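# Move the desk flask onto an incubator shelf

## Task

Take the flask sitting on the desk and place it on one of the incubator's shelves. It must rest flat and directly on the shelf, with the face that was up on the desk still up, and no part may overhang the shelf's front edge. The flasks already in the incubator must stay flat on their shelves, unstacked and with their original face up. No flask may touch the floor, neither incubator door may be slammed open or closed, and the robot must not tip over or finish leaning. The result must hold with the robot not supporting anything. Finish by releasing the flask and moving the robot away from it.

## Robot and tools

Robot: TidyBot++, a single-arm mobile manipulator. The base is 0.54 m long, 0.50 m wide and 0.38 m tall, on four powered casters. On top sits one seven-joint arm with a two-finger gripper. The shoulder is 0.12 m ahead of the base centre and 0.68 m above the floor. Cameras: base_camera (fixed on the base, looking forward and down) and wrist_camera (a fisheye on the hand, looking where the hand points).

Frames: the base frame has its origin on the floor below the base centre, x forward, y left, z up. hand_pose is reported in this frame; it is the point between the finger pads, with its z axis running out along the fingers and its y axis along the closing direction. The odometry frame is the base frame as it stood at scene start; base_odometry counts wheel rotation only, so slip shows up as travel and drift of a few cm and several degrees builds up. Heading is positive to the left, range -3.142 to 3.142. base_tilt is in degrees, positive when leaning forward or right.

execute_actions: argument "actions" is a list holding exactly one action (or empty, which just reports state and images). An action may contain "base", "joints", or both, plus optional "speeds"; base and arm motions start together. "base" holds exactly one relative move measured from where the base last reported itself: {"translate_m": d} drives d metres straight (forward positive, -2 to 2); {"strafe_m": d} slides d metres sideways (left positive, -2 to 2); {"rotate_rad": d} spins d radians in place (counter-clockwise from above positive, -6.3 to 6.3). "joints" is a single dict of absolute targets keyed by name, in radians: joint_1_rad (any angle; whole arm about vertical, positive is clockwise from above, opposite to rotate_rad), joint_2_rad shoulder -2.249 to 2.249, joint_3_rad (any angle), joint_4_rad elbow -2.579 to 2.579, joint_5_rad (any angle), joint_6_rad wrist -2.099 to 2.099, joint_7_rad (any angle; hand roll, with the hand down positive is counter-clockwise from above and at 1.57 the fingers open toward the robot's left and right). gripper_pos is an absolute value 0 (open, about 85 mm gap) to 1 (closed); gap is roughly 85 x (1 - gripper_pos) mm. Unbounded joints take the short way, so turn them in steps below half a revolution. "speeds" caps top speed for that action only: translate_m and strafe_m 0.05 to 0.5 m/s, rotate_rad 0.1 to 1.57 rad/s (the defaults are the maxima). A base move needing over 8.667 s is refused; no action exceeds 15 s. "cameras" picks images: base_camera, wrist_camera, or all (default); [] gives none. Unknown keys or out-of-range numbers reject the call with no motion. Joints or base left out may still be driving toward earlier targets.

Arm geometry: upper arm 0.42 m, forearm 0.31 m, hand 0.31 m. With joint_1_rad 0, joint_3_rad 3.14, joint_5_rad 0 (near the start) the arm moves in the base's x-z plane; segment tilts from vertical (forward positive) are joint_2_rad, joint_2_rad - joint_4_rad, and joint_2_rad - joint_4_rad - joint_6_rad. Summing length x sin gives forward reach from the shoulder, length x cos gives height above it. The arm begins folded, hand down, sticking up to 0.08 m ahead of the base with the elbow up to 1.15 m high. A downward hand reaches at most about 0.94 m above the floor, only near the base.

Other tools: wait {"seconds": 0-10} commands nothing and returns state and images. zoom_image {"camera", "region": [x0,y0,x1,y1]} in pixels of that camera's latest image, max 504 x 504. read_manual returns licence texts only. finished_scene {"scene": n} closes the scene permanently and reports success; only call it once the flask stays placed with the gripper open and clear.

Reading results: base_status and joint_status give how each motion ended. "done" for the base means the wheels turned the commanded amount, even if slipping or blocked. "off_target" means resting away from target, possibly still pushing. After "contact_stop" or "time_out" the target is dropped and the part holds still. "joint command not followed" with a "cause:" line means arm targets were withheld (e.g. a self-collision); the gripper part still runs and the withheld targets may be retried later. Gripper at 1 reporting "done" means nothing was grasped; "off_target" means an object stopped the fingers. motor_effort is percent of maximum, bracketed value the peak; it is noisy and biased. "ARM HIT" means a hard hit against the base or the arm itself. A stop reported in one result cancels the rest of that reply's motion calls.

Accuracy: friction and sag leave the hand a centimetre or two off (more when stretched or loaded). To correct, send each joint its last command plus (desired - measured). While carrying something, never send a joint its measured angle, or the arm sinks. Trust the cameras over hand_pose.

Hazards: torque sensors above 104.5 N m (joints 1-4) or 51.3 N m (joints 5-7) freeze the arm and gripper for 10 s while the base keeps going. Motors hot from holding a load warn at 60 °C and fault at 75 °C, after which the arm sags; resend targets. Never drive the base while the arm is caught on something high, and avoid horizontal shoves on a raised hand, since the robot can tip. Open and close the incubator doors slowly, don't knock the existing flasks, keep the flask above the floor, lower it gently rather than dropping it, and release then back off at the end.

Each tool is called after ">>>" as name([rows], argument=value, ...), one row to a line, values as JSON.

## Session

>>> execute_actions(actions=[])

Scene clock: 0.00 s.
base_odometry: x=+0.000 y=+0.000 heading=+0.000 (m, m, rad; odometry frame)
base_tilt: forward=+0.0 right=-0.2 (deg)
base_status: not commanded
joint_positions: joint_1_rad=+0.041 joint_2_rad=-0.371 joint_3_rad=+3.133 joint_4_rad=-2.550 joint_5_rad=-0.030 joint_6_rad=-0.851 joint_7_rad=+1.560 gripper_pos=+0.000
joint_status: not commanded
motor_effort: joint_1_rad=+0 joint_2_rad=+0 joint_3_rad=+1 joint_4_rad=+14 joint_5_rad=-1 joint_6_rad=+3 joint_7_rad=+0 (%)
hand_pose: x=+0.2592 y=+0.0033 z=+0.5849 quat_wxyz=(-0.009, +0.998, -0.031, +0.056) (m; base frame)
pictures: base_camera, wrist_camera
Images, in order (width x height): base_camera 644x364, wrist_camera 644x476.

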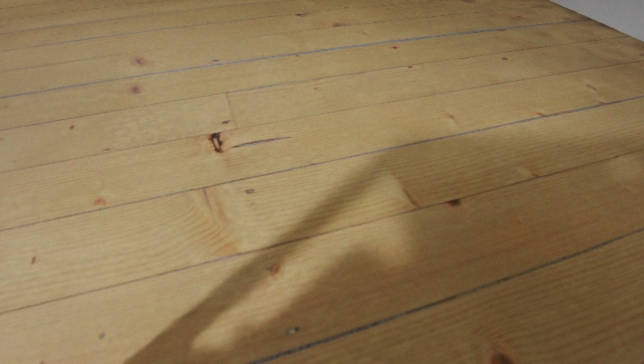

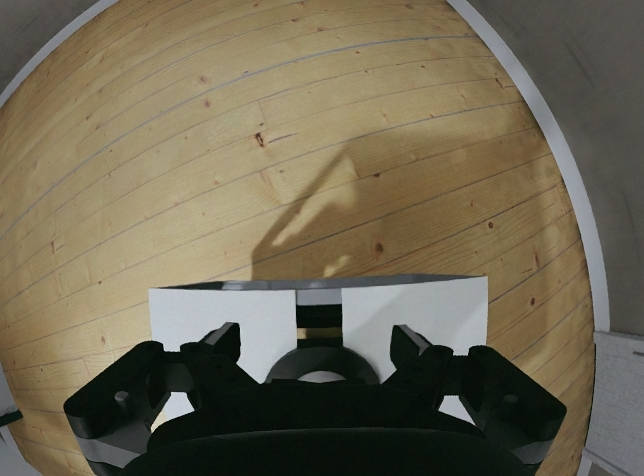

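>>> execute_actions([
  {"joints":{"joint_6_rad":0.4,"joint_1_rad":1.6}},
], cameras=["wrist_camera"])

>>> execute_actions([
  {"base":{"rotate_rad":-2.0}},
])

Scene clock: 9.40 s.
base_odometry: x=+0.000 y=+0.000 heading=+0.000 (m, m, rad; odometry frame)
base_tilt: forward=+0.0 right=-0.2 (deg)
base_status: not commanded
joint_positions: joint_1_rad=+1.586 joint_2_rad=-0.371 joint_3_rad=+3.133 joint_4_rad=-2.550 joint_5_rad=-0.030 joint_6_rad=+0.357 joint_7_rad=+1.560 gripper_pos=+0.000
joint_status: all done
motor_effort: joint_1_rad=+0(1) joint_2_rad=-5(5) joint_3_rad=+1(1) joint_4_rad=+19(18) joint_5_rad=-1(1) joint_6_rad=+11(10) joint_7_rad=+0(1) (%)
hand_pose: x=+0.1146 y=-0.4069 z=+0.8168 quat_wxyz=(+0.430, +0.544, -0.573, +0.436) (m; base frame)
pictures: wrist_camera
camera_calibration (this result's frames):
wrist_camera: T_world_to_cam=[[-0.99969, -0.00767209, -0.0236936, 0.137929], [0.0211493, 0.240856, -0.97033, 0.945331], [0.0131512, -0.970531, -0.240619, -0.0666547], [0, 0, 0, 1]] pos_world=[0.118769, -0.291321, 0.904513]
Images, in order (width x height): wrist_camera 644x476.

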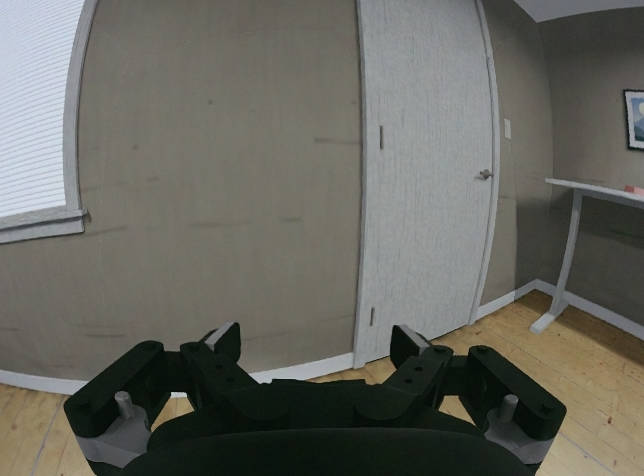

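Scene clock: 12.07 s.
base_odometry: x=+0.000 y=+0.000 heading=-1.999 (m, m, rad; odometry frame)
base_tilt: forward=+0.0 right=-0.2 (deg)
base_status: done
joint_positions: joint_1_rad=+1.588 joint_2_rad=-0.371 joint_3_rad=+3.133 joint_4_rad=-2.550 joint_5_rad=-0.030 joint_6_rad=+0.357 joint_7_rad=+1.560 gripper_pos=+0.000
joint_status: not commanded
motor_effort: joint_1_rad=+0(1) joint_2_rad=-5(6) joint_3_rad=+1(2) joint_4_rad=+19(20) joint_5_rad=-1(1) joint_6_rad=+10(10) joint_7_rad=+0(1) (%)
hand_pose: x=+0.1139 y=-0.4069 z=+0.8168 quat_wxyz=(+0.431, +0.544, -0.573, +0.436) (m; base frame)
pictures: base_camera, wrist_camera
camera_calibration (this result's frames):
wrist_camera: T_world_to_cam=[[-0.999701, -0.00607299, -0.0236927, 0.137929], [0.021534, 0.240796, -0.970337, 0.945289], [0.011598, -0.970557, -0.240593, -0.0664937], [0, 0, 0, 1]] pos_world=[0.118303, -0.29132, 0.904518]
Images, in order (width x height): base_camera 644x364, wrist_camera 644x476.

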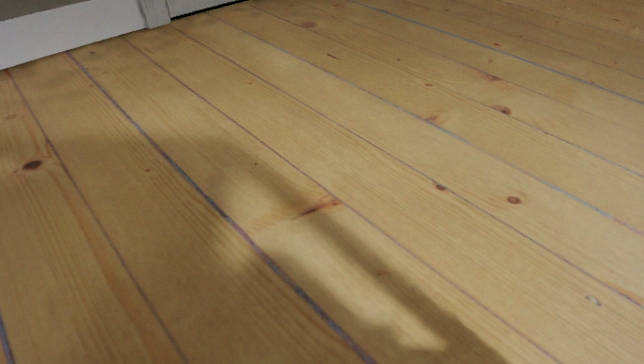

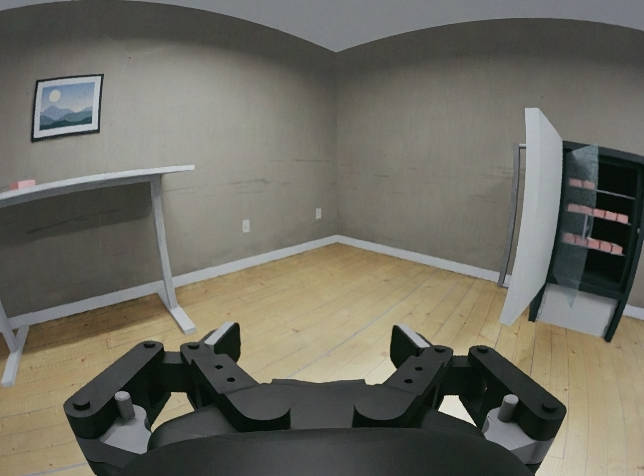

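>>> execute_actions([
  {"base":{"rotate_rad":-2.5},"joints":{"joint_1_rad":0.0,"joint_6_rad":0.5}},
])

Scene clock: 27.77 s.
base_odometry: x=+0.000 y=+0.000 heading=+1.785 (m, m, rad; odometry frame)
base_tilt: forward=+0.0 right=-0.2 (deg)
base_status: done
joint_positions: joint_1_rad=+0.016 joint_2_rad=-0.371 joint_3_rad=+3.133 joint_4_rad=-2.550 joint_5_rad=-0.030 joint_6_rad=+0.454 joint_7_rad=+1.560 gripper_pos=+0.000
joint_status: all done
motor_effort: joint_1_rad=+0(1) joint_2_rad=-5(6) joint_3_rad=+1(2) joint_4_rad=+19(20) joint_5_rad=-1(1) joint_6_rad=+10(10) joint_7_rad=+1(0) (%)
hand_pose: x=+0.5320 y=-0.0053 z=+0.8464 quat_wxyz=(-0.003, +0.759, -0.020, +0.650) (m; base frame)
pictures: base_camera, wrist_camera
camera_calibration (this result's frames):
wrist_camera: T_world_to_cam=[[0.00749191, -0.99976, -0.0205869, 0.0152863], [-0.145663, 0.0192768, -0.989146, 0.971974], [0.989306, 0.0104094, -0.145484, -0.269868], [0, 0, 0, 1]] pos_world=[0.408449, -0.000644822, 0.922478]
Images, in order (width x height): base_camera 644x364, wrist_camera 644x476.

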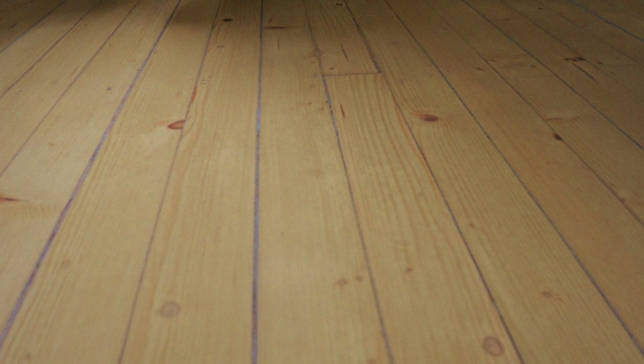

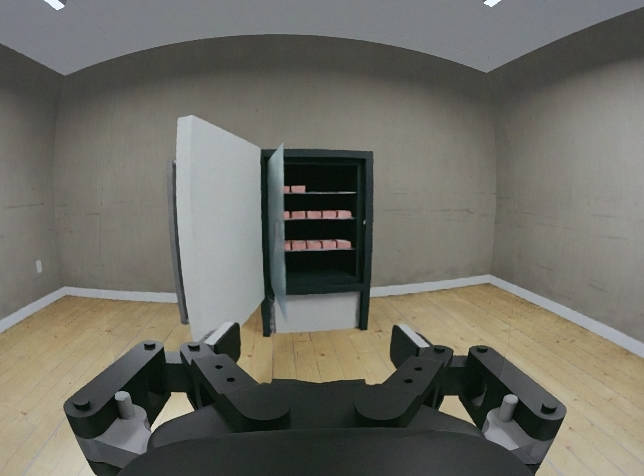

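>>> zoom_image(camera="wrist_camera", region=[240, 130, 400, 340])

Region (240, 130, 400, 340) of wrist_camera's 644x476 image, scaled by 2.400; it fills the left 384 columns of this view, and the rest is white.

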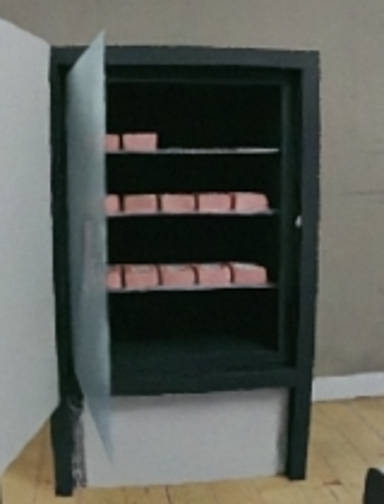

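>>> execute_actions([
  {"base":{"rotate_rad":1.685},"joints":{"joint_2_rad":-0.2,"joint_4_rad":-1.5,"joint_6_rad":-0.8}},
], cameras=[])

>>> execute_actions([
  {"base":{"strafe_m":0.31}},
], cameras=[])

>>> execute_actions([
  {"base":{"translate_m":0.7}},
])

Scene clock: 58.37 s.
base_odometry: x=+0.000 y=+0.000 heading=-2.814 (m, m, rad; odometry frame)
base_tilt: forward=+0.0 right=-0.2 (deg)
base_status: done
joint_positions: joint_1_rad=+0.004 joint_2_rad=-0.217 joint_3_rad=+3.130 joint_4_rad=-1.513 joint_5_rad=-0.030 joint_6_rad=-0.756 joint_7_rad=+1.560 gripper_pos=+0.000
joint_status: all done
motor_effort: joint_1_rad=+0(2) joint_2_rad=-13(15) joint_3_rad=+0(3) joint_4_rad=+21(22) joint_5_rad=-1(1) joint_6_rad=+10(11) joint_7_rad=+0(0) (%)
hand_pose: x=+0.6068 y=+0.0121 z=+1.0336 quat_wxyz=(-0.018, +0.855, -0.005, +0.518) (m; base frame)
pictures: none
No camera images: the call's "cameras" was empty. Leave "cameras" out to get every camera's image.

Scene clock: 60.30 s.
base_odometry: x=+0.100 y=-0.293 heading=-2.813 (m, m, rad; odometry frame)
base_tilt: forward=+0.0 right=-0.2 (deg)
base_status: done
joint_positions: joint_1_rad=+0.004 joint_2_rad=-0.216 joint_3_rad=+3.129 joint_4_rad=-1.513 joint_5_rad=-0.030 joint_6_rad=-0.756 joint_7_rad=+1.560 gripper_pos=+0.000
joint_status: not commanded
motor_effort: joint_1_rad=+0(2) joint_2_rad=-13(13) joint_3_rad=+2(3) joint_4_rad=+21(21) joint_5_rad=-1(2) joint_6_rad=+10(10) joint_7_rad=+0(1) (%)
hand_pose: x=+0.6068 y=+0.0130 z=+1.0334 quat_wxyz=(-0.018, +0.855, -0.004, +0.518) (m; base frame)
pictures: none
No camera images: the call's "cameras" was empty. Leave "cameras" out to get every camera's image.

Scene clock: 63.07 s.
base_odometry: x=-0.562 y=-0.520 heading=-2.813 (m, m, rad; odometry frame)
base_tilt: forward=+0.0 right=-0.2 (deg)
base_status: done
joint_positions: joint_1_rad=+0.004 joint_2_rad=-0.202 joint_3_rad=+3.129 joint_4_rad=-1.512 joint_5_rad=-0.030 joint_6_rad=-0.759 joint_7_rad=+1.560 gripper_pos=+0.000
joint_status: not commanded
motor_effort: joint_1_rad=+0(0) joint_2_rad=-14(16) joint_3_rad=+1(1) joint_4_rad=+22(22) joint_5_rad=-1(1) joint_6_rad=+9(10) joint_7_rad=+0(0) (%)
hand_pose: x=+0.6113 y=+0.0130 z=+1.0266 quat_wxyz=(-0.018, +0.859, -0.004, +0.511) (m; base frame)
pictures: base_camera, wrist_camera
camera_calibration (this result's frames):
wrist_camera: T_world_to_cam=[[0.04696, -0.998241, -0.0361985, 0.0286235], [-0.47104, 0.00982644, -0.882057, 1.25048], [0.880861, 0.0584723, -0.46975, 0.0762184], [0, 0, 0, 1]] pos_world=[0.520542, 0.0118288, 1.13983]
Images, in order (width x height): base_camera 644x364, wrist_camera 644x476.

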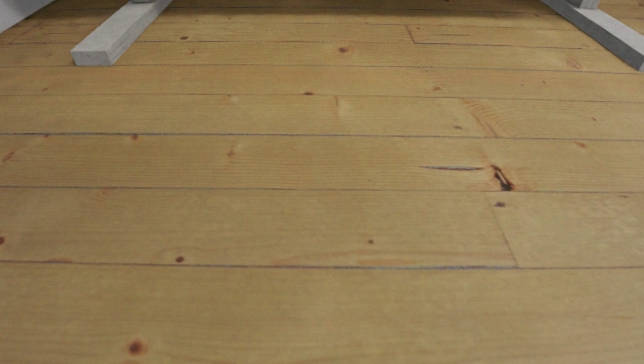

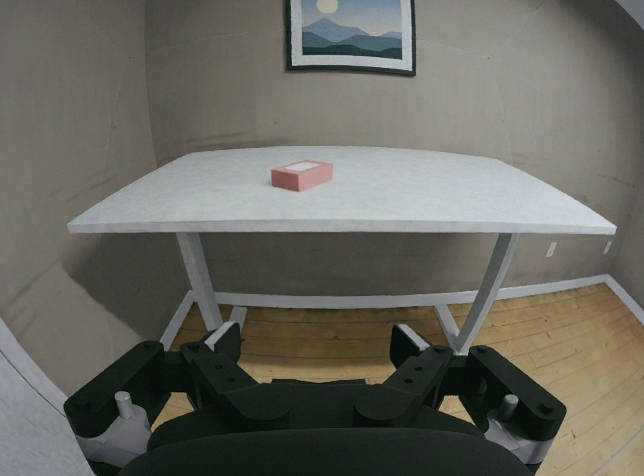

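>>> execute_actions([
  {"base":{"translate_m":0.3},"joints":{"joint_6_rad":-1.0}},
])

>>> zoom_image(camera="wrist_camera", region=[230, 110, 390, 230])

Scene clock: 72.10 s.
base_odometry: x=-0.846 y=-0.617 heading=-2.813 (m, m, rad; odometry frame)
base_tilt: forward=+0.0 right=-0.2 (deg)
base_status: done
joint_positions: joint_1_rad=+0.004 joint_2_rad=-0.196 joint_3_rad=+3.129 joint_4_rad=-1.507 joint_5_rad=-0.030 joint_6_rad=-0.979 joint_7_rad=+1.560 gripper_pos=+0.000
joint_status: all done
motor_effort: joint_1_rad=+0(0) joint_2_rad=-13(16) joint_3_rad=+1(2) joint_4_rad=+21(22) joint_5_rad=-1(1) joint_6_rad=+8(10) joint_7_rad=+0(0) (%)
hand_pose: x=+0.5748 y=+0.0138 z=+0.9698 quat_wxyz=(-0.017, +0.911, -0.003, +0.412) (m; base frame)
pictures: base_camera, wrist_camera
camera_calibration (this result's frames):
wrist_camera: T_world_to_cam=[[0.0439027, -0.998121, -0.0427432, 0.0371934], [-0.653846, 0.0036416, -0.756619, 1.16672], [0.755353, 0.0611651, -0.652457, 0.330919], [0, 0, 0, 1]] pos_world=[0.511258, 0.0126341, 1.10026]
Images, in order (width x height): base_camera 644x364, wrist_camera 644x476.

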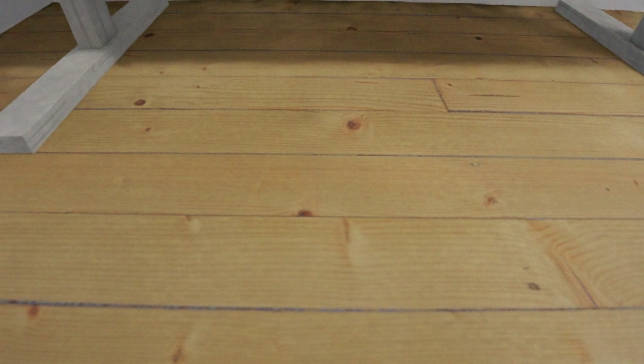

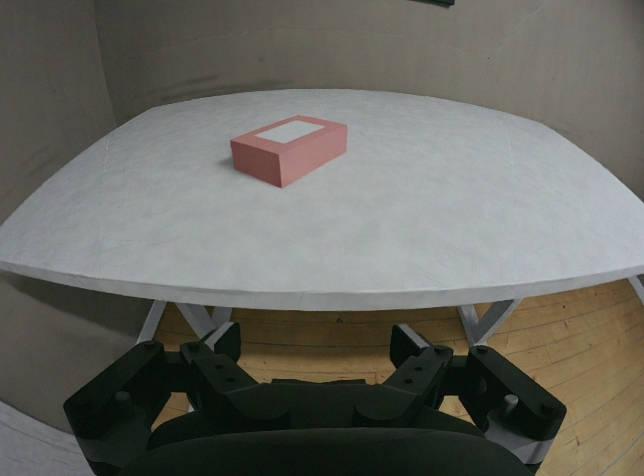

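Region (230, 110, 390, 230) of wrist_camera's 644x476 image, scaled by 3.150; it fills the top 378 rows of this view, and the rest is white.

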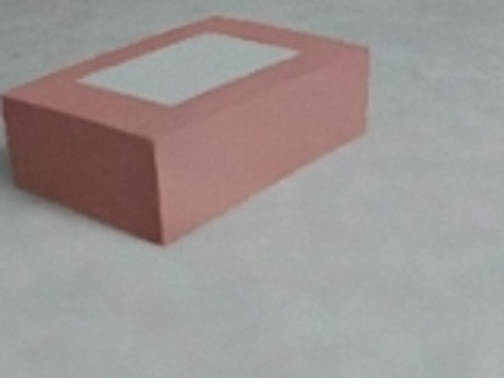

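>>> execute_actions([
  {"base":{"strafe_m":0.485},"joints":{"joint_1_rad":0.645,"joint_2_rad":-0.2,"joint_4_rad":-1.7,"joint_6_rad":-0.2,"joint_3_rad":3.14,"joint_5_rad":0.03}},
], cameras=[])

>>> execute_actions([
  {"base":{"translate_m":0.122},"joints":{"joint_6_rad":-0.45}},
])

Scene clock: 125.53 s.
base_odometry: x=-0.690 y=-1.076 heading=-2.813 (m, m, rad; odometry frame)
base_tilt: forward=+0.0 right=-0.2 (deg)
base_status: done
joint_positions: joint_1_rad=+0.630 joint_2_rad=-0.197 joint_3_rad=+3.135 joint_4_rad=-1.683 joint_5_rad=-0.014 joint_6_rad=-0.242 joint_7_rad=+1.560 gripper_pos=+0.000
joint_status: all done
motor_effort: joint_1_rad=+1(3) joint_2_rad=-13(16) joint_3_rad=+1(1) joint_4_rad=+22(24) joint_5_rad=-1(1) joint_6_rad=+11(11) joint_7_rad=+0(0) (%)
hand_pose: x=+0.5575 y=-0.3120 z=+1.0723 quat_wxyz=(+0.191, +0.721, -0.241, +0.621) (m; base frame)
pictures: none
No camera images: the call's "cameras" was empty. Leave "cameras" out to get every camera's image.

Scene clock: 126.87 s.
base_odometry: x=-0.805 y=-1.116 heading=-2.813 (m, m, rad; odometry frame)
base_tilt: forward=+0.0 right=-0.2 (deg)
base_status: done
joint_positions: joint_1_rad=+0.633 joint_2_rad=-0.198 joint_3_rad=+3.136 joint_4_rad=-1.695 joint_5_rad=-0.014 joint_6_rad=-0.424 joint_7_rad=+1.560 gripper_pos=+0.000
joint_status: all done
motor_effort: joint_1_rad=+0(2) joint_2_rad=-15(17) joint_3_rad=+1(1) joint_4_rad=+23(23) joint_5_rad=-1(1) joint_6_rad=+10(11) joint_7_rad=+0(0) (%)
hand_pose: x=+0.5447 y=-0.3040 z=+1.0108 quat_wxyz=(+0.169, +0.777, -0.260, +0.548) (m; base frame)
pictures: base_camera, wrist_camera
camera_calibration (this result's frames):
wrist_camera: T_world_to_cam=[[-0.55978, -0.828447, -0.0179472, 0.0783764], [-0.268527, 0.201848, -0.941887, 1.21682], [0.783925, -0.52243, -0.335451, -0.113521], [0, 0, 0, 1]] pos_world=[0.459615, -0.239989, 1.10943]
Images, in order (width x height): base_camera 644x364, wrist_camera 644x476.

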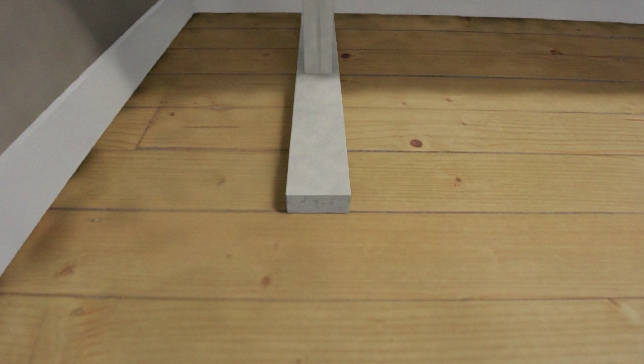

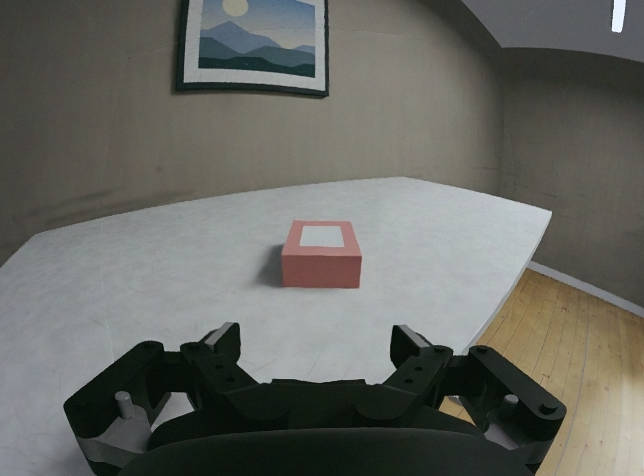

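>>> execute_actions([
  {"joints":{"joint_2_rad":0.04,"joint_4_rad":-1.53,"joint_6_rad":-0.31}},
], cameras=["wrist_camera"])

Scene clock: 140.43 s.
base_odometry: x=-0.805 y=-1.116 heading=-2.813 (m, m, rad; odometry frame)
base_tilt: forward=+0.0 right=-0.2 (deg)
base_status: not commanded
joint_positions: joint_1_rad=+0.633 joint_2_rad=+0.041 joint_3_rad=+3.136 joint_4_rad=-1.547 joint_5_rad=-0.014 joint_6_rad=-0.354 joint_7_rad=+1.560 gripper_pos=+0.000
joint_status: all done
motor_effort: joint_1_rad=+0(0) joint_2_rad=-23(25) joint_3_rad=+0(1) joint_4_rad=+22(23) joint_5_rad=-1(1) joint_6_rad=+10(10) joint_7_rad=+0(0) (%)
hand_pose: x=+0.6240 y=-0.3623 z=+0.9835 quat_wxyz=(+0.166, +0.783, -0.262, +0.539) (m; base frame)
pictures: wrist_camera
camera_calibration (this result's frames):
wrist_camera: T_world_to_cam=[[-0.560798, -0.827709, -0.0200821, 0.0770256], [-0.284177, 0.215207, -0.934307, 1.23135], [0.777656, -0.518251, -0.355904, -0.189787], [0, 0, 0, 1]] pos_world=[0.540707, -0.299598, 1.08446]
Images, in order (width x height): wrist_camera 644x476.

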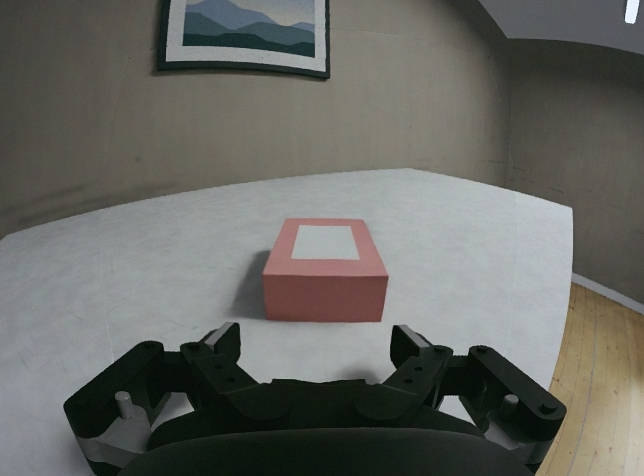

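>>> execute_actions([
  {"base":{"strafe_m":-0.008},"joints":{"joint_2_rad":0.10,"joint_4_rad":-1.47,"joint_6_rad":-0.29}},
], cameras=["wrist_camera"])

Scene clock: 156.00 s.
base_odometry: x=-0.808 y=-1.108 heading=-2.812 (m, m, rad; odometry frame)
base_tilt: forward=+0.0 right=-0.2 (deg)
base_status: done
joint_positions: joint_1_rad=+0.636 joint_2_rad=+0.091 joint_3_rad=+3.136 joint_4_rad=-1.481 joint_5_rad=-0.013 joint_6_rad=-0.332 joint_7_rad=+1.560 gripper_pos=+0.000
joint_status: all done
motor_effort: joint_1_rad=+0(2) joint_2_rad=-25(26) joint_3_rad=+0(2) joint_4_rad=+22(22) joint_5_rad=-1(1) joint_6_rad=+10(10) joint_7_rad=+0(0) (%)
hand_pose: x=+0.6430 y=-0.3792 z=+0.9984 quat_wxyz=(+0.172, +0.772, -0.260, +0.554) (m; base frame)
pictures: wrist_camera
camera_calibration (this result's frames):
wrist_camera: T_world_to_cam=[[-0.563452, -0.825933, -0.0188628, 0.0751582], [-0.253956, 0.194885, -0.947379, 1.24027], [0.786148, -0.529012, -0.319559, -0.253837], [0, 0, 0, 1]] pos_world=[0.556875, -0.313917, 1.09531]
Images, in order (width x height): wrist_camera 644x476.

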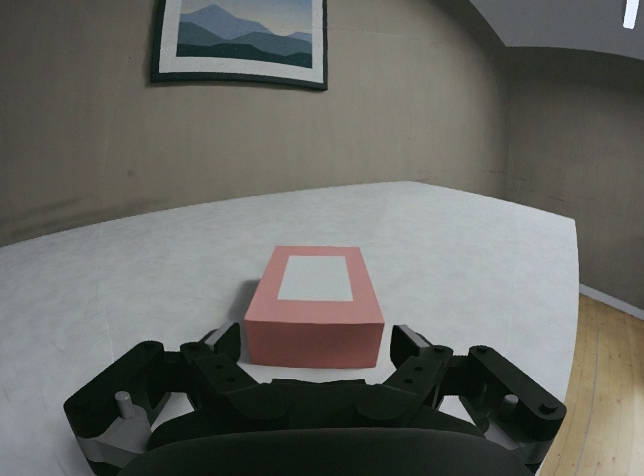

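>>> execute_actions([
  {"joints":{"joint_2_rad":0.21,"joint_4_rad":-1.385,"joint_6_rad":-0.262}},
], cameras=["wrist_camera"])

Scene clock: 165.27 s.
base_odometry: x=-0.808 y=-1.108 heading=-2.812 (m, m, rad; odometry frame)
base_tilt: forward=+0.0 right=-0.2 (deg)
base_status: not commanded
joint_positions: joint_1_rad=+0.636 joint_2_rad=+0.206 joint_3_rad=+3.136 joint_4_rad=-1.398 joint_5_rad=-0.013 joint_6_rad=-0.305 joint_7_rad=+1.560 gripper_pos=+0.000
joint_status: all done
motor_effort: joint_1_rad=+0(0) joint_2_rad=-29(32) joint_3_rad=+0(0) joint_4_rad=+22(23) joint_5_rad=-1(1) joint_6_rad=+10(11) joint_7_rad=+1(1) (%)
hand_pose: x=+0.6809 y=-0.4072 z=+0.9803 quat_wxyz=(+0.171, +0.773, -0.261, +0.552) (m; base frame)
pictures: wrist_camera
camera_calibration (this result's frames):
wrist_camera: T_world_to_cam=[[-0.563877, -0.825626, -0.0195855, 0.0741133], [-0.256669, 0.197739, -0.946055, 1.23988], [0.784961, -0.528432, -0.323413, -0.299343], [0, 0, 0, 1]] pos_world=[0.595003, -0.342166, 1.07764]
Images, in order (width x height): wrist_camera 644x476.

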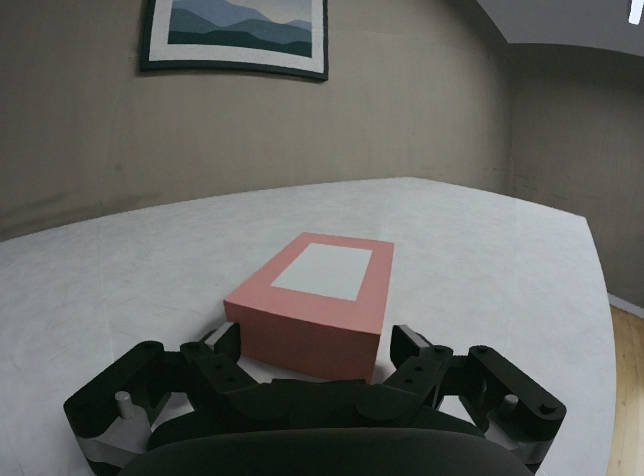

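>>> execute_actions([
  {"joints":{"joint_2_rad":0.12,"joint_4_rad":-1.49}},
], cameras=[])

>>> execute_actions([
  {"base":{"strafe_m":0.016}},
], cameras=["wrist_camera"])

>>> execute_actions([
  {"joints":{"joint_2_rad":0.24,"joint_4_rad":-1.345}},
], cameras=["wrist_camera"])

Scene clock: 182.43 s.
base_odometry: x=-0.808 y=-1.108 heading=-2.812 (m, m, rad; odometry frame)
base_tilt: forward=+0.0 right=-0.2 (deg)
base_status: not commanded
joint_positions: joint_1_rad=+0.636 joint_2_rad=+0.128 joint_3_rad=+3.136 joint_4_rad=-1.479 joint_5_rad=-0.013 joint_6_rad=-0.305 joint_7_rad=+1.560 gripper_pos=+0.000
joint_status: all done
motor_effort: joint_1_rad=+0(0) joint_2_rad=-25(30) joint_3_rad=+0(0) joint_4_rad=+22(22) joint_5_rad=-1(1) joint_6_rad=+10(10) joint_7_rad=+1(1) (%)
hand_pose: x=+0.6545 y=-0.3877 z=+0.9840 quat_wxyz=(+0.171, +0.774, -0.261, +0.551) (m; base frame)
pictures: none
No camera images: the call's "cameras" was empty. Leave "cameras" out to get every camera's image.

Scene clock: 183.10 s.
base_odometry: x=-0.803 y=-1.123 heading=-2.813 (m, m, rad; odometry frame)
base_tilt: forward=+0.0 right=-0.2 (deg)
base_status: done
joint_positions: joint_1_rad=+0.638 joint_2_rad=+0.124 joint_3_rad=+3.137 joint_4_rad=-1.479 joint_5_rad=-0.013 joint_6_rad=-0.304 joint_7_rad=+1.560 gripper_pos=+0.000
joint_status: not commanded
motor_effort: joint_1_rad=-1(2) joint_2_rad=-25(29) joint_3_rad=+0(2) joint_4_rad=+22(22) joint_5_rad=-1(1) joint_6_rad=+10(10) joint_7_rad=+0(0) (%)
hand_pose: x=+0.6526 y=-0.3882 z=+0.9865 quat_wxyz=(+0.172, +0.772, -0.262, +0.553) (m; base frame)
pictures: wrist_camera
camera_calibration (this result's frames):
wrist_camera: T_world_to_cam=[[-0.565714, -0.824384, -0.0189338, 0.0749798], [-0.255673, 0.197187, -0.94644, 1.23427], [0.783963, -0.530574, -0.322325, -0.266416], [0, 0, 0, 1]] pos_world=[0.566848, -0.322923, 1.08371]
Images, in order (width x height): wrist_camera 644x476.

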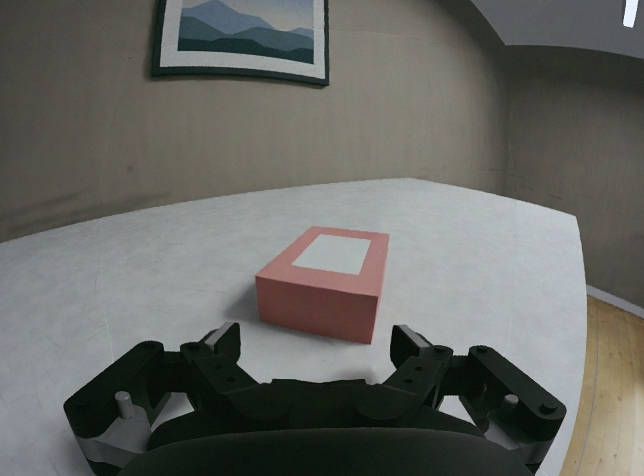

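Scene clock: 184.20 s.
base_odometry: x=-0.803 y=-1.123 heading=-2.813 (m, m, rad; odometry frame)
base_tilt: forward=+0.0 right=-0.2 (deg)
base_status: not commanded
joint_positions: joint_1_rad=+0.638 joint_2_rad=+0.233 joint_3_rad=+3.137 joint_4_rad=-1.358 joint_5_rad=-0.013 joint_6_rad=-0.304 joint_7_rad=+1.560 gripper_pos=+0.000
joint_status: all done
motor_effort: joint_1_rad=+0(1) joint_2_rad=-30(32) joint_3_rad=+0(0) joint_4_rad=+22(22) joint_5_rad=-1(1) joint_6_rad=+10(10) joint_7_rad=+0(1) (%)
hand_pose: x=+0.6900 y=-0.4159 z=+0.9856 quat_wxyz=(+0.173, +0.769, -0.261, +0.557) (m; base frame)
pictures: wrist_camera
camera_calibration (this result's frames):
wrist_camera: T_world_to_cam=[[-0.565614, -0.824449, -0.0190926, 0.0733446], [-0.246271, 0.190959, -0.950203, 1.24305], [0.78704, -0.532746, -0.311048, -0.324816], [0, 0, 0, 1]] pos_world=[0.603256, -0.349948, 1.08152]
Images, in order (width x height): wrist_camera 644x476.

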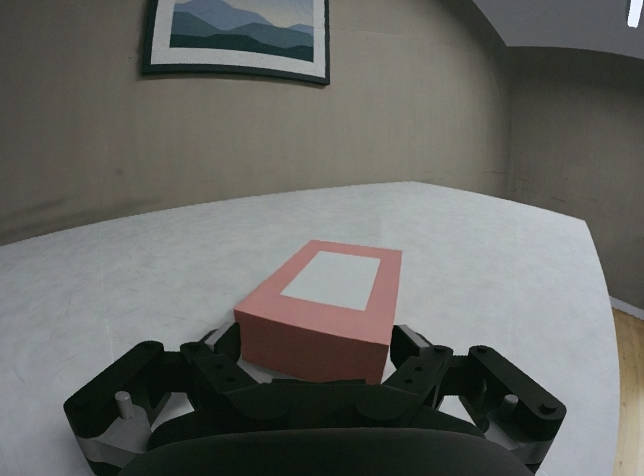

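>>> execute_actions([
  {"joints":{"joint_2_rad":0.34,"joint_4_rad":-1.21,"joint_6_rad":-0.385}},
], cameras=["wrist_camera"])

Scene clock: 192.27 s.
base_odometry: x=-0.803 y=-1.123 heading=-2.813 (m, m, rad; odometry frame)
base_tilt: forward=+0.0 right=-0.2 (deg)
base_status: not commanded
joint_positions: joint_1_rad=+0.638 joint_2_rad=+0.329 joint_3_rad=+3.137 joint_4_rad=-1.223 joint_5_rad=-0.013 joint_6_rad=-0.342 joint_7_rad=+1.560 gripper_pos=+0.000
joint_status: all done
motor_effort: joint_1_rad=+0(0) joint_2_rad=-33(35) joint_3_rad=+0(0) joint_4_rad=+22(24) joint_5_rad=-1(1) joint_6_rad=+10(10) joint_7_rad=+0(1) (%)
hand_pose: x=+0.7215 y=-0.4391 z=+0.9871 quat_wxyz=(+0.173, +0.769, -0.261, +0.558) (m; base frame)
pictures: wrist_camera
camera_calibration (this result's frames):
wrist_camera: T_world_to_cam=[[-0.565289, -0.824663, -0.0195042, 0.0721284], [-0.244959, 0.190398, -0.950654, 1.25592], [0.787683, -0.532616, -0.309638, -0.363302], [0, 0, 0, 1]] pos_world=[0.634589, -0.373144, 1.08286]
Images, in order (width x height): wrist_camera 644x476.

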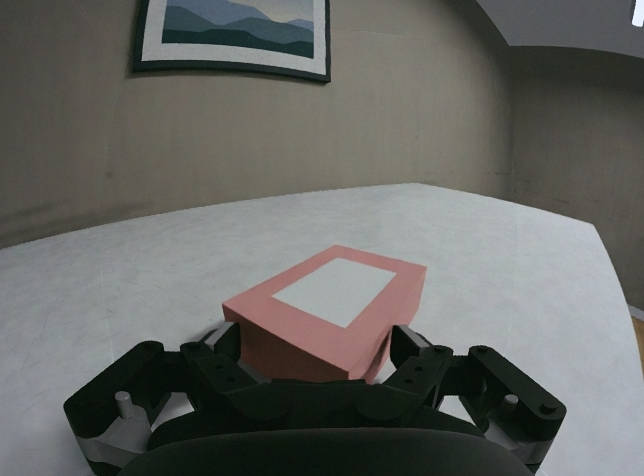

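>>> execute_actions([
  {"joints":{"joint_2_rad":0.13,"joint_4_rad":-1.46,"joint_6_rad":-0.27}},
], cameras=[])

>>> execute_actions([
  {"base":{"strafe_m":-0.07},"joints":{"gripper_pos":1}},
], cameras=["wrist_camera"])

Scene clock: 212.83 s.
base_odometry: x=-0.803 y=-1.123 heading=-2.813 (m, m, rad; odometry frame)
base_tilt: forward=+0.0 right=-0.2 (deg)
base_status: not commanded
joint_positions: joint_1_rad=+0.638 joint_2_rad=+0.133 joint_3_rad=+3.137 joint_4_rad=-1.444 joint_5_rad=-0.013 joint_6_rad=-0.313 joint_7_rad=+1.560 gripper_pos=+0.000
joint_status: all done
motor_effort: joint_1_rad=+0(0) joint_2_rad=-27(35) joint_3_rad=+0(0) joint_4_rad=+22(22) joint_5_rad=-1(1) joint_6_rad=+10(10) joint_7_rad=+0(0) (%)
hand_pose: x=+0.6572 y=-0.3916 z=+0.9996 quat_wxyz=(+0.174, +0.767, -0.260, +0.560) (m; base frame)
pictures: none
No camera images: the call's "cameras" was empty. Leave "cameras" out to get every camera's image.

Scene clock: 213.93 s.
base_odometry: x=-0.825 y=-1.057 heading=-2.812 (m, m, rad; odometry frame)
base_tilt: forward=+0.0 right=-0.2 (deg)
base_status: done
joint_positions: joint_1_rad=+0.641 joint_2_rad=+0.133 joint_3_rad=+3.139 joint_4_rad=-1.446 joint_5_rad=-0.013 joint_6_rad=-0.312 joint_7_rad=+1.560 gripper_pos=+0.999
joint_status: all done
motor_effort: joint_1_rad=+0(2) joint_2_rad=-27(29) joint_3_rad=+0(1) joint_4_rad=+22(24) joint_5_rad=-1(1) joint_6_rad=+11(11) joint_7_rad=+0(0) (%)
hand_pose: x=+0.6549 y=-0.3950 z=+0.9984 quat_wxyz=(+0.176, +0.767, -0.262, +0.558) (m; base frame)
pictures: wrist_camera
camera_calibration (this result's frames):
wrist_camera: T_world_to_cam=[[-0.570558, -0.821058, -0.0180915, 0.0745939], [-0.242189, 0.189266, -0.951589, 1.2406], [0.784734, -0.538555, -0.306839, -0.287029], [0, 0, 0, 1]] pos_world=[0.568263, -0.32814, 1.09382]
Images, in order (width x height): wrist_camera 644x476.

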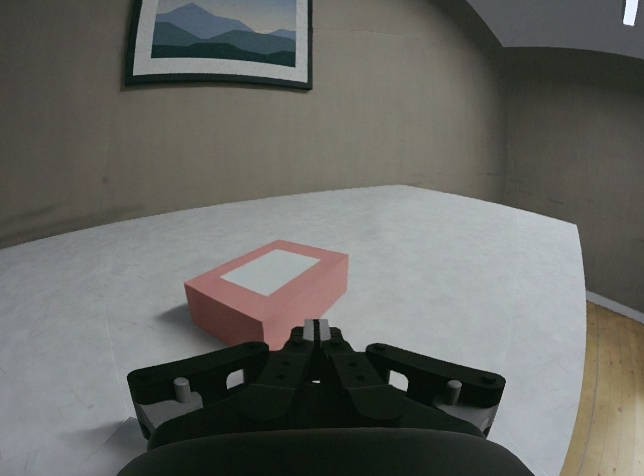

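>>> execute_actions([
  {"base":{"strafe_m":-0.03},"joints":{"joint_2_rad":0.18,"joint_4_rad":-1.41}},
], cameras=["wrist_camera"])

>>> execute_actions([
  {"base":{"translate_m":0.06},"speeds":{"translate_m":0.06}},
], cameras=["wrist_camera"])

Scene clock: 225.53 s.
base_odometry: x=-0.835 y=-1.029 heading=-2.812 (m, m, rad; odometry frame)
base_tilt: forward=+0.0 right=-0.2 (deg)
base_status: done
joint_positions: joint_1_rad=+0.645 joint_2_rad=+0.177 joint_3_rad=+3.142 joint_4_rad=-1.414 joint_5_rad=-0.013 joint_6_rad=-0.312 joint_7_rad=+1.560 gripper_pos=+0.999
joint_status: all done
motor_effort: joint_1_rad=+0(3) joint_2_rad=-28(32) joint_3_rad=+1(3) joint_4_rad=+23(23) joint_5_rad=-1(1) joint_6_rad=+10(11) joint_7_rad=+1(1) (%)
hand_pose: x=+0.6660 y=-0.4086 z=+0.9881 quat_wxyz=(+0.176, +0.770, -0.266, +0.553) (m; base frame)
pictures: wrist_camera
camera_calibration (this result's frames):
wrist_camera: T_world_to_cam=[[-0.576064, -0.817204, -0.018128, 0.0748131], [-0.250292, 0.197462, -0.94782, 1.24109], [0.778141, -0.541468, -0.31829, -0.291786], [0, 0, 0, 1]] pos_world=[0.580782, -0.341922, 1.08481]
Images, in order (width x height): wrist_camera 644x476.

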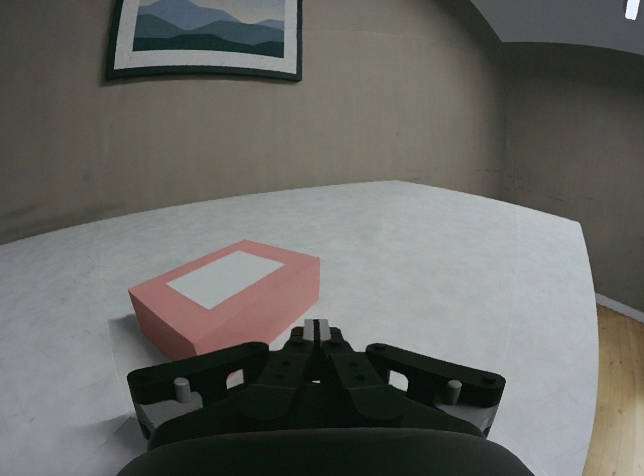

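Scene clock: 227.00 s.
base_odometry: x=-0.892 y=-1.048 heading=-2.812 (m, m, rad; odometry frame)
base_tilt: forward=+0.0 right=-0.2 (deg)
base_status: done
joint_positions: joint_1_rad=+0.646 joint_2_rad=+0.178 joint_3_rad=+3.142 joint_4_rad=-1.414 joint_5_rad=-0.013 joint_6_rad=-0.311 joint_7_rad=+1.560 gripper_pos=+0.999
joint_status: not commanded
motor_effort: joint_1_rad=+1(2) joint_2_rad=-29(31) joint_3_rad=+1(2) joint_4_rad=+22(23) joint_5_rad=-1(1) joint_6_rad=+10(11) joint_7_rad=+0(0) (%)
hand_pose: x=+0.6660 y=-0.4090 z=+0.9880 quat_wxyz=(+0.176, +0.769, -0.266, +0.553) (m; base frame)
pictures: wrist_camera
camera_calibration (this result's frames):
wrist_camera: T_world_to_cam=[[-0.576383, -0.816982, -0.0179905, 0.0747054], [-0.250099, 0.197319, -0.947901, 1.24099], [0.777967, -0.541854, -0.318058, -0.292234], [0, 0, 0, 1]] pos_world=[0.580778, -0.342186, 1.08473]
Images, in order (width x height): wrist_camera 644x476.

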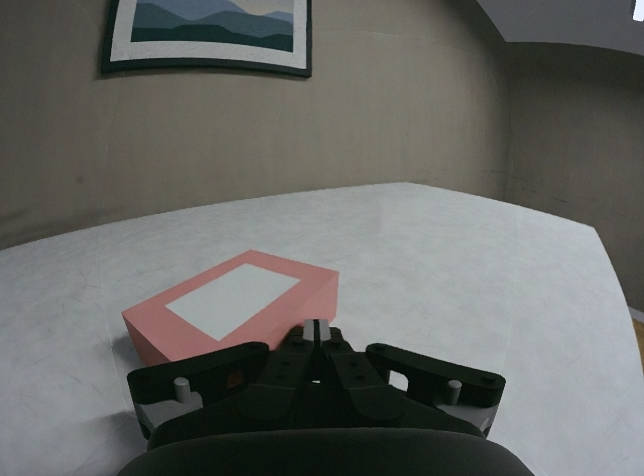

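>>> execute_actions([
  {"base":{"translate_m":-0.25}},
], cameras=[])

>>> execute_actions([
  {"base":{"strafe_m":-0.42},"joints":{"joint_1_rad":-0.01,"joint_4_rad":-1.3}},
], cameras=["wrist_camera"])

Scene clock: 239.43 s.
base_odometry: x=-0.656 y=-0.967 heading=-2.812 (m, m, rad; odometry frame)
base_tilt: forward=+0.0 right=-0.2 (deg)
base_status: done
joint_positions: joint_1_rad=+0.646 joint_2_rad=+0.176 joint_3_rad=+3.141 joint_4_rad=-1.414 joint_5_rad=-0.013 joint_6_rad=-0.310 joint_7_rad=+1.560 gripper_pos=+0.999
joint_status: not commanded
motor_effort: joint_1_rad=+0(2) joint_2_rad=-28(32) joint_3_rad=+0(1) joint_4_rad=+21(23) joint_5_rad=-1(1) joint_6_rad=+10(11) joint_7_rad=+0(0) (%)
hand_pose: x=+0.6658 y=-0.4087 z=+0.9891 quat_wxyz=(+0.177, +0.769, -0.266, +0.554) (m; base frame)
pictures: none
No camera images: the call's "cameras" was empty. Leave "cameras" out to get every camera's image.

Scene clock: 241.77 s.
base_odometry: x=-0.791 y=-0.569 heading=-2.813 (m, m, rad; odometry frame)
base_tilt: forward=+0.0 right=-0.2 (deg)
base_status: done
joint_positions: joint_1_rad=+0.002 joint_2_rad=+0.176 joint_3_rad=+3.140 joint_4_rad=-1.317 joint_5_rad=-0.013 joint_6_rad=-0.310 joint_7_rad=+1.560 gripper_pos=+0.999
joint_status: all done
motor_effort: joint_1_rad=+0(3) joint_2_rad=-28(29) joint_3_rad=+0(2) joint_4_rad=+22(23) joint_5_rad=-1(1) joint_6_rad=+10(11) joint_7_rad=+0(1) (%)
hand_pose: x=+0.8091 y=+0.0019 z=+1.0485 quat_wxyz=(-0.008, +0.784, -0.008, +0.620) (m; base frame)
pictures: wrist_camera
camera_calibration (this result's frames):
wrist_camera: T_world_to_cam=[[0.0320402, -0.999377, -0.0148062, -0.00137155], [-0.223211, 0.00728507, -0.974743, 1.25976], [0.974243, 0.0345359, -0.222838, -0.421457], [0, 0, 0, 1]] pos_world=[0.691837, 0.00400729, 1.134]
Images, in order (width x height): wrist_camera 644x476.

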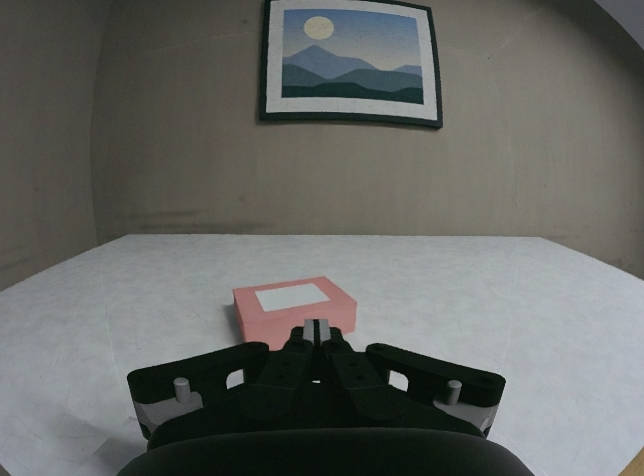

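>>> execute_actions([
  {"base":{"strafe_m":-0.024},"joints":{"joint_4_rad":-1.43}},
], cameras=[])

>>> execute_actions([
  {"base":{"translate_m":0.16},"speeds":{"translate_m":0.08}},
], cameras=["wrist_camera"])

Scene clock: 249.83 s.
base_odometry: x=-0.799 y=-0.546 heading=-2.813 (m, m, rad; odometry frame)
base_tilt: forward=+0.0 right=-0.2 (deg)
base_status: done
joint_positions: joint_1_rad=-0.003 joint_2_rad=+0.179 joint_3_rad=+3.144 joint_4_rad=-1.424 joint_5_rad=-0.013 joint_6_rad=-0.310 joint_7_rad=+1.560 gripper_pos=+0.999
joint_status: all done
motor_effort: joint_1_rad=+0(3) joint_2_rad=-28(30) joint_3_rad=+0(2) joint_4_rad=+22(23) joint_5_rad=-1(1) joint_6_rad=+10(11) joint_7_rad=+1(1) (%)
hand_pose: x=+0.8014 y=+0.0033 z=+0.9815 quat_wxyz=(-0.008, +0.817, -0.008, +0.576) (m; base frame)
pictures: none
No camera images: the call's "cameras" was empty. Leave "cameras" out to get every camera's image.

Scene clock: 252.33 s.
base_odometry: x=-0.951 y=-0.598 heading=-2.813 (m, m, rad; odometry frame)
base_tilt: forward=+0.0 right=-0.2 (deg)
base_status: done
joint_positions: joint_1_rad=-0.003 joint_2_rad=+0.180 joint_3_rad=+3.144 joint_4_rad=-1.424 joint_5_rad=-0.013 joint_6_rad=-0.310 joint_7_rad=+1.560 gripper_pos=+0.999
joint_status: not commanded
motor_effort: joint_1_rad=+0(0) joint_2_rad=-28(32) joint_3_rad=+0(0) joint_4_rad=+22(23) joint_5_rad=-1(1) joint_6_rad=+10(10) joint_7_rad=+0(1) (%)
hand_pose: x=+0.8017 y=+0.0033 z=+0.9808 quat_wxyz=(-0.008, +0.817, -0.008, +0.576) (m; base frame)
pictures: wrist_camera
camera_calibration (this result's frames):
wrist_camera: T_world_to_cam=[[0.0320751, -0.999328, -0.0177196, 0.00212581], [-0.328862, 0.00618948, -0.944358, 1.247], [0.943833, 0.0361177, -0.328443, -0.301496], [0, 0, 0, 1]] pos_world=[0.694583, 0.00529547, 1.07862]
Images, in order (width x height): wrist_camera 644x476.

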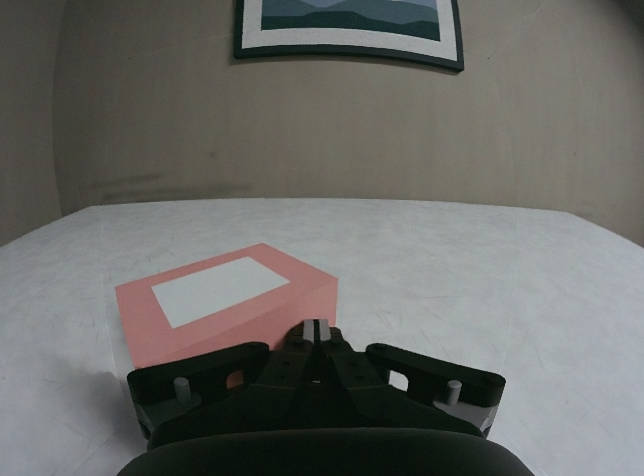

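>>> execute_actions([
  {"base":{"translate_m":-0.04},"joints":{"joint_4_rad":-1.25}},
], cameras=[])

>>> execute_actions([
  {"base":{"strafe_m":-0.50},"joints":{"joint_1_rad":-0.71}},
], cameras=[])

>>> execute_actions([
  {"base":{"translate_m":0.19},"joints":{"joint_4_rad":-1.43}},
], cameras=["wrist_camera"])

Scene clock: 276.63 s.
base_odometry: x=-0.913 y=-0.585 heading=-2.813 (m, m, rad; odometry frame)
base_tilt: forward=+0.0 right=-0.2 (deg)
base_status: done
joint_positions: joint_1_rad=-0.003 joint_2_rad=+0.179 joint_3_rad=+3.144 joint_4_rad=-1.256 joint_5_rad=-0.013 joint_6_rad=-0.310 joint_7_rad=+1.560 gripper_pos=+0.999
joint_status: all done
motor_effort: joint_1_rad=+0(1) joint_2_rad=-28(32) joint_3_rad=+0(1) joint_4_rad=+23(25) joint_5_rad=-1(1) joint_6_rad=+10(11) joint_7_rad=+1(0) (%)
hand_pose: x=+0.8119 y=+0.0033 z=+1.0846 quat_wxyz=(-0.009, +0.766, -0.007, +0.643) (m; base frame)
pictures: none
No camera images: the call's "cameras" was empty. Leave "cameras" out to get every camera's image.

Scene clock: 279.00 s.
base_odometry: x=-1.074 y=-0.111 heading=-2.813 (m, m, rad; odometry frame)
base_tilt: forward=+0.0 right=-0.2 (deg)
base_status: done
joint_positions: joint_1_rad=-0.697 joint_2_rad=+0.178 joint_3_rad=+3.139 joint_4_rad=-1.256 joint_5_rad=-0.013 joint_6_rad=-0.310 joint_7_rad=+1.560 gripper_pos=+0.999
joint_status: all done
motor_effort: joint_1_rad=+0(4) joint_2_rad=-28(30) joint_3_rad=+0(3) joint_4_rad=+22(23) joint_5_rad=-1(1) joint_6_rad=+10(11) joint_7_rad=+1(1) (%)
hand_pose: x=+0.6476 y=+0.4475 z=+1.0852 quat_wxyz=(-0.229, +0.722, +0.255, +0.601) (m; base frame)
pictures: none
No camera images: the call's "cameras" was empty. Leave "cameras" out to get every camera's image.

Scene clock: 280.60 s.
base_odometry: x=-1.255 y=-0.173 heading=-2.813 (m, m, rad; odometry frame)
base_tilt: forward=+0.0 right=-0.2 (deg)
base_status: done
joint_positions: joint_1_rad=-0.701 joint_2_rad=+0.187 joint_3_rad=+3.140 joint_4_rad=-1.421 joint_5_rad=-0.013 joint_6_rad=-0.309 joint_7_rad=+1.560 gripper_pos=+0.999
joint_status: all done
motor_effort: joint_1_rad=+0(2) joint_2_rad=-29(32) joint_3_rad=+0(1) joint_4_rad=+22(24) joint_5_rad=-1(1) joint_6_rad=+10(11) joint_7_rad=+1(0) (%)
hand_pose: x=+0.6405 y=+0.4445 z=+0.9778 quat_wxyz=(-0.205, +0.771, +0.274, +0.537) (m; base frame)
pictures: wrist_camera
camera_calibration (this result's frames):
wrist_camera: T_world_to_cam=[[0.66923, -0.742827, -0.0184126, -0.0732742], [-0.258268, -0.209303, -0.943128, 1.23777], [0.696727, 0.635925, -0.33192, -0.271161], [0, 0, 0, 1]] pos_world=[0.55764, 0.377077, 1.07602]
Images, in order (width x height): wrist_camera 644x476.

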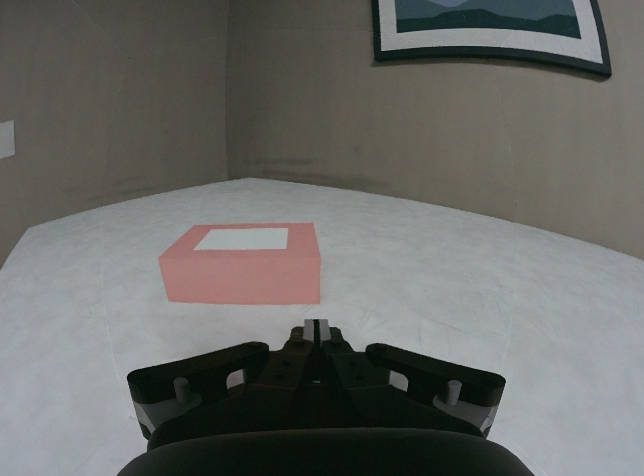

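>>> execute_actions([
  {"base":{"translate_m":0.025},"joints":{"joint_4_rad":-1.39}},
], cameras=[])

>>> execute_actions([
  {"base":{"strafe_m":0.10},"speeds":{"strafe_m":0.06}},
], cameras=["wrist_camera"])

Scene clock: 293.73 s.
base_odometry: x=-1.278 y=-0.181 heading=-2.813 (m, m, rad; odometry frame)
base_tilt: forward=+0.0 right=-0.2 (deg)
base_status: done
joint_positions: joint_1_rad=-0.703 joint_2_rad=+0.186 joint_3_rad=+3.142 joint_4_rad=-1.397 joint_5_rad=-0.013 joint_6_rad=-0.309 joint_7_rad=+1.560 gripper_pos=+0.999
joint_status: all done
motor_effort: joint_1_rad=+0(2) joint_2_rad=-28(31) joint_3_rad=+1(2) joint_4_rad=+22(23) joint_5_rad=-1(1) joint_6_rad=+10(11) joint_7_rad=+1(1) (%)
hand_pose: x=+0.6418 y=+0.4463 z=+0.9934 quat_wxyz=(-0.209, +0.764, +0.272, +0.546) (m; base frame)
pictures: none
No camera images: the call's "cameras" was empty. Leave "cameras" out to get every camera's image.

Scene clock: 295.90 s.
base_odometry: x=-1.246 y=-0.276 heading=-2.813 (m, m, rad; odometry frame)
base_tilt: forward=+0.0 right=-0.2 (deg)
base_status: done
joint_positions: joint_1_rad=-0.704 joint_2_rad=+0.185 joint_3_rad=+3.142 joint_4_rad=-1.397 joint_5_rad=-0.013 joint_6_rad=-0.309 joint_7_rad=+1.560 gripper_pos=+0.999
joint_status: not commanded
motor_effort: joint_1_rad=+0(2) joint_2_rad=-29(31) joint_3_rad=+0(1) joint_4_rad=+22(22) joint_5_rad=-1(1) joint_6_rad=+10(10) joint_7_rad=+0(0) (%)
hand_pose: x=+0.6414 y=+0.4466 z=+0.9937 quat_wxyz=(-0.209, +0.764, +0.272, +0.547) (m; base frame)
pictures: wrist_camera
camera_calibration (this result's frames):
wrist_camera: T_world_to_cam=[[0.670666, -0.741558, -0.0173029, -0.0745689], [-0.238957, -0.193913, -0.951471, 1.24255], [0.702216, 0.642254, -0.307251, -0.298669], [0, 0, 0, 1]] pos_world=[0.556658, 0.377471, 1.08919]
Images, in order (width x height): wrist_camera 644x476.

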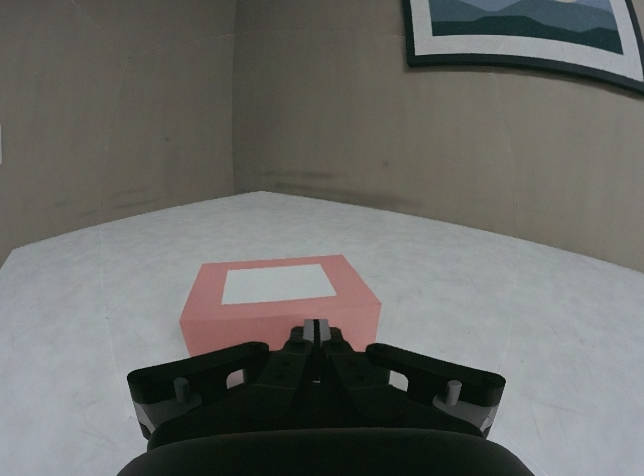

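>>> execute_actions([
  {"base":{"translate_m":0.03},"speeds":{"translate_m":0.05},"joints":{"joint_2_rad":0.29,"joint_4_rad":-1.26,"joint_6_rad":-0.38}},
], cameras=["wrist_camera"])

Scene clock: 310.03 s.
base_odometry: x=-1.275 y=-0.286 heading=-2.813 (m, m, rad; odometry frame)
base_tilt: forward=+0.0 right=-0.2 (deg)
base_status: done
joint_positions: joint_1_rad=-0.704 joint_2_rad=+0.285 joint_3_rad=+3.142 joint_4_rad=-1.271 joint_5_rad=-0.013 joint_6_rad=-0.337 joint_7_rad=+1.560 gripper_pos=+0.999
joint_status: all done
motor_effort: joint_1_rad=+0(2) joint_2_rad=-32(34) joint_3_rad=+0(1) joint_4_rad=+22(23) joint_5_rad=-1(1) joint_6_rad=+10(11) joint_7_rad=+1(0) (%)
hand_pose: x=+0.6721 y=+0.4732 z=+0.9914 quat_wxyz=(-0.209, +0.764, +0.272, +0.546) (m; base frame)
pictures: wrist_camera
camera_calibration (this result's frames):
wrist_camera: T_world_to_cam=[[0.671169, -0.741101, -0.017363, -0.0760199], [-0.240306, -0.195353, -0.950836, 1.25382], [0.701274, 0.642344, -0.309206, -0.335505], [0, 0, 0, 1]] pos_world=[0.587604, 0.404109, 1.08712]
Images, in order (width x height): wrist_camera 644x476.

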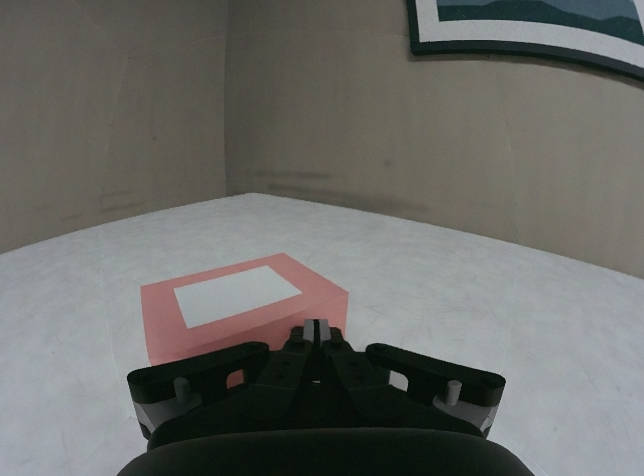

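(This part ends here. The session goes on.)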